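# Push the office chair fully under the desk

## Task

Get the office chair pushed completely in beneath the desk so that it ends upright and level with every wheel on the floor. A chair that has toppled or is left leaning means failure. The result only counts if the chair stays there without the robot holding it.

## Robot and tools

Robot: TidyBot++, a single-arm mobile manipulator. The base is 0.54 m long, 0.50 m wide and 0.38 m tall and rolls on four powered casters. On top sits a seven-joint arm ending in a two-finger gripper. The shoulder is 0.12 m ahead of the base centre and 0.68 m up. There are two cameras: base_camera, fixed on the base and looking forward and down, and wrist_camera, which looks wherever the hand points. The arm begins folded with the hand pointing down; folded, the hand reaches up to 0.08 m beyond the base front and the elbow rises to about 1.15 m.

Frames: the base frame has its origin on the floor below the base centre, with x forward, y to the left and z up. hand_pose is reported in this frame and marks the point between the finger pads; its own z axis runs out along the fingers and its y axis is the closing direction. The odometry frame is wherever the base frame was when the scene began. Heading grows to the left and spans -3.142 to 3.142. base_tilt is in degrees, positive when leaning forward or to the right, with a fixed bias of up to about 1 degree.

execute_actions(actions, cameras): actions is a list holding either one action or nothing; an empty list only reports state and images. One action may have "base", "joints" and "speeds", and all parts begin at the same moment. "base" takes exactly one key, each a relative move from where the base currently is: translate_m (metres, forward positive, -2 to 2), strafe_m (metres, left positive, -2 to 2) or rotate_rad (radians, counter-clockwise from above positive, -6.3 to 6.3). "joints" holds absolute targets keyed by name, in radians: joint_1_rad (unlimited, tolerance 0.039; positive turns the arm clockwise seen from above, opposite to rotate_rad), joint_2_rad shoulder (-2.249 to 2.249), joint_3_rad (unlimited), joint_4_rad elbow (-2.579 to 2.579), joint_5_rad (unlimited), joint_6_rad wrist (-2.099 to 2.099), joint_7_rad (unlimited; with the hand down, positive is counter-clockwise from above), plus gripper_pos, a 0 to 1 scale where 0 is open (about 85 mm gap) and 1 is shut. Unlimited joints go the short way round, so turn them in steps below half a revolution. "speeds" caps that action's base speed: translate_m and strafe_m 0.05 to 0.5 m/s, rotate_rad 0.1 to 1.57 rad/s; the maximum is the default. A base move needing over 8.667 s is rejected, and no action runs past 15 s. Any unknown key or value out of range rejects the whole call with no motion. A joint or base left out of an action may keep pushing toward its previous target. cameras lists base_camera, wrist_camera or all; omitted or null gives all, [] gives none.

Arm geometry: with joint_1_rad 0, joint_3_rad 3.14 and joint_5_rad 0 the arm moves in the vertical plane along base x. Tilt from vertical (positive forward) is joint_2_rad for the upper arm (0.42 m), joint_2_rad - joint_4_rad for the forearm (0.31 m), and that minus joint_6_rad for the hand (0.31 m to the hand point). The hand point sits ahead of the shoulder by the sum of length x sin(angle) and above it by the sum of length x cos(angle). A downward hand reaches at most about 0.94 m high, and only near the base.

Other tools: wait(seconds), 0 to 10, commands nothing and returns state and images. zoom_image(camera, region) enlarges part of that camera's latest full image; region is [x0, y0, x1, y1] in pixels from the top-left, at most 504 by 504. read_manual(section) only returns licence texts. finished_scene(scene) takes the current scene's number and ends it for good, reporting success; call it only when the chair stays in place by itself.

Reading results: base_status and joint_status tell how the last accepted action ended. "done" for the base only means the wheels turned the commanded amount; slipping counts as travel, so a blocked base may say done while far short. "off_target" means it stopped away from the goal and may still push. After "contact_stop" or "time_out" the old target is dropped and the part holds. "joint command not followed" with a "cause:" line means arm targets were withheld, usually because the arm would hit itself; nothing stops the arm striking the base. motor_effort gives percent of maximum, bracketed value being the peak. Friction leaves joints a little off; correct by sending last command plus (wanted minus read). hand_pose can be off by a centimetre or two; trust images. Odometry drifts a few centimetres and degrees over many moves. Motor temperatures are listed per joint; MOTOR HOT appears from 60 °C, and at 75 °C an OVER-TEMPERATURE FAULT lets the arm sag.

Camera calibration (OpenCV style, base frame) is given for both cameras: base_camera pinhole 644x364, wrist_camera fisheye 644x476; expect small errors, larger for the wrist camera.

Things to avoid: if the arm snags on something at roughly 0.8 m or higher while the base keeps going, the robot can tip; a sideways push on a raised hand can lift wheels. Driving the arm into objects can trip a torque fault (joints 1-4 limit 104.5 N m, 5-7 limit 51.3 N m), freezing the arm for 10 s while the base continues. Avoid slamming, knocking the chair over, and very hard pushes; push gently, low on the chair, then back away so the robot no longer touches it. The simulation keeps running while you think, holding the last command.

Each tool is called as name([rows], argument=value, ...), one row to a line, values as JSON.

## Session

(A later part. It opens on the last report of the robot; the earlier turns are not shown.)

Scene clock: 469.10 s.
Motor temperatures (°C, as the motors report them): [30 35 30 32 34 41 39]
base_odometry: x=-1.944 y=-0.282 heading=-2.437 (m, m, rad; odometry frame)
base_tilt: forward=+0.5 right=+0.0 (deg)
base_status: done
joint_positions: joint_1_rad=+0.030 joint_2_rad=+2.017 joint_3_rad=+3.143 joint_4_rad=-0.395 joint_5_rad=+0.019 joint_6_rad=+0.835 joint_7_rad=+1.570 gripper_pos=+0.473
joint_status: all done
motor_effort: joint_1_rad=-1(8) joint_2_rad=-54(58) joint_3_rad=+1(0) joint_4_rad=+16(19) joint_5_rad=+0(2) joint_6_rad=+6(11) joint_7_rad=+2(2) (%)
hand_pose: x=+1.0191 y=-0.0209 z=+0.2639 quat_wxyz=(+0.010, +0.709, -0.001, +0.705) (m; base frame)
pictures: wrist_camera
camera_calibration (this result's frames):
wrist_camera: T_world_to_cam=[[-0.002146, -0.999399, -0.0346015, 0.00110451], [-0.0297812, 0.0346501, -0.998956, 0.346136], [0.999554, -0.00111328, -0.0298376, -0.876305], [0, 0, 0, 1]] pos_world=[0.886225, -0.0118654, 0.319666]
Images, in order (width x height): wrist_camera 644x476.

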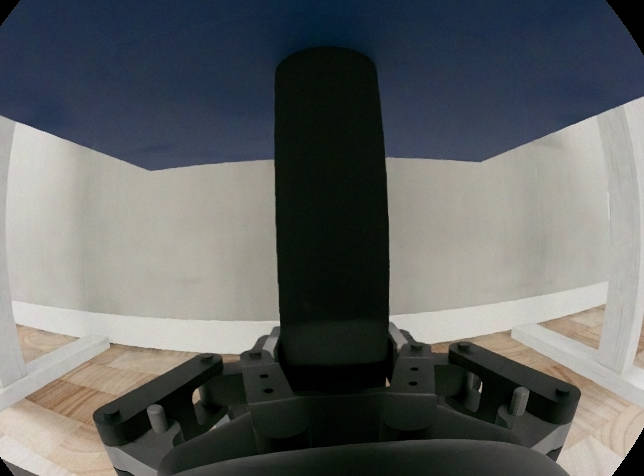

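execute_actions([
  {"joints":{"gripper_pos":0}},
], cameras=["wrist_camera"])

execute_actions([
  {"base":{"translate_m":-0.6},"speeds":{"translate_m":0.35}},
])

Scene clock: 473.97 s.
Motor temperatures (°C, as the motors report them): [30 35 30 32 34 41 39]
base_odometry: x=-1.944 y=-0.282 heading=-2.437 (m, m, rad; odometry frame)
base_tilt: forward=+0.5 right=+0.1 (deg)
base_status: not commanded
joint_positions: joint_1_rad=+0.030 joint_2_rad=+2.009 joint_3_rad=+3.143 joint_4_rad=-0.394 joint_5_rad=+0.019 joint_6_rad=+0.834 joint_7_rad=+1.570 gripper_pos=+0.000
joint_status: all done
motor_effort: joint_1_rad=-2(1) joint_2_rad=-53(55) joint_3_rad=+0(0) joint_4_rad=+17(17) joint_5_rad=-1(0) joint_6_rad=+8(11) joint_7_rad=+1(1) (%)
hand_pose: x=+1.0226 y=-0.0211 z=+0.2713 quat_wxyz=(+0.010, +0.706, -0.001, +0.708) (m; base frame)
pictures: wrist_camera
camera_calibration (this result's frames):
wrist_camera: T_world_to_cam=[[-0.00189416, -0.999407, -0.034373, 0.000939424], [-0.0220668, 0.0344064, -0.999164, 0.345816], [0.999755, -0.00113408, -0.0221189, -0.881938], [0, 0, 0, 1]] pos_world=[0.889355, -0.0119596, 0.326052]
Images, in order (width x height): wrist_camera 644x476.

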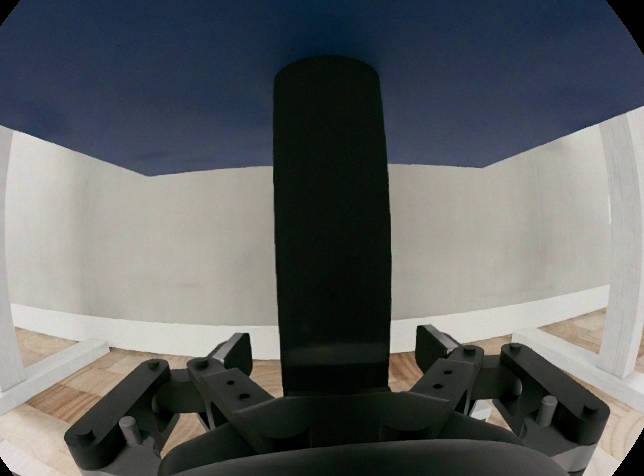

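Scene clock: 476.90 s.
Motor temperatures (°C, as the motors report them): [30 35 30 32 34 41 39]
base_odometry: x=-1.486 y=+0.107 heading=-2.438 (m, m, rad; odometry frame)
base_tilt: forward=+0.5 right=+0.1 (deg)
base_status: done
joint_positions: joint_1_rad=+0.030 joint_2_rad=+2.001 joint_3_rad=+3.143 joint_4_rad=-0.391 joint_5_rad=+0.019 joint_6_rad=+0.834 joint_7_rad=+1.570 gripper_pos=+0.000
joint_status: not commanded
motor_effort: joint_1_rad=-2(5) joint_2_rad=-53(55) joint_3_rad=+0(0) joint_4_rad=+16(18) joint_5_rad=-1(1) joint_6_rad=+7(8) joint_7_rad=+0(1) (%)
hand_pose: x=+1.0268 y=-0.0218 z=+0.2807 quat_wxyz=(+0.010, +0.702, -0.001, +0.712) (m; base frame)
pictures: base_camera, wrist_camera
camera_calibration (this result's frames):
wrist_camera: T_world_to_cam=[[-0.00218177, -0.999418, -0.0340454, 0.000720315], [-0.0102799, 0.0340661, -0.999367, 0.343196], [0.999945, -0.0018304, -0.0103483, -0.889385], [0, 0, 0, 1]] pos_world=[0.892865, -0.0125994, 0.333799]
Images, in order (width x height): base_camera 644x364, wrist_camera 644x476.

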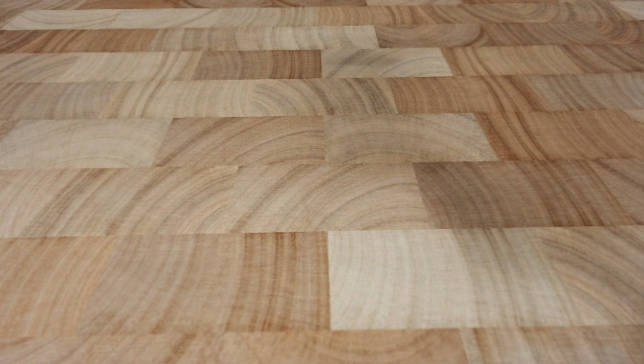

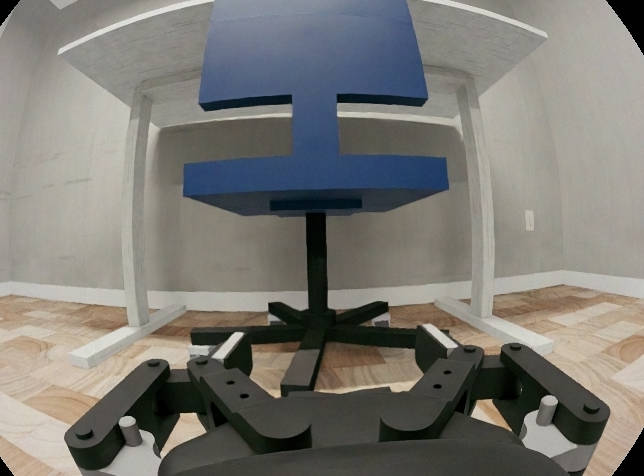

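finished_scene(scene=2)

The scene is finished: the task was done.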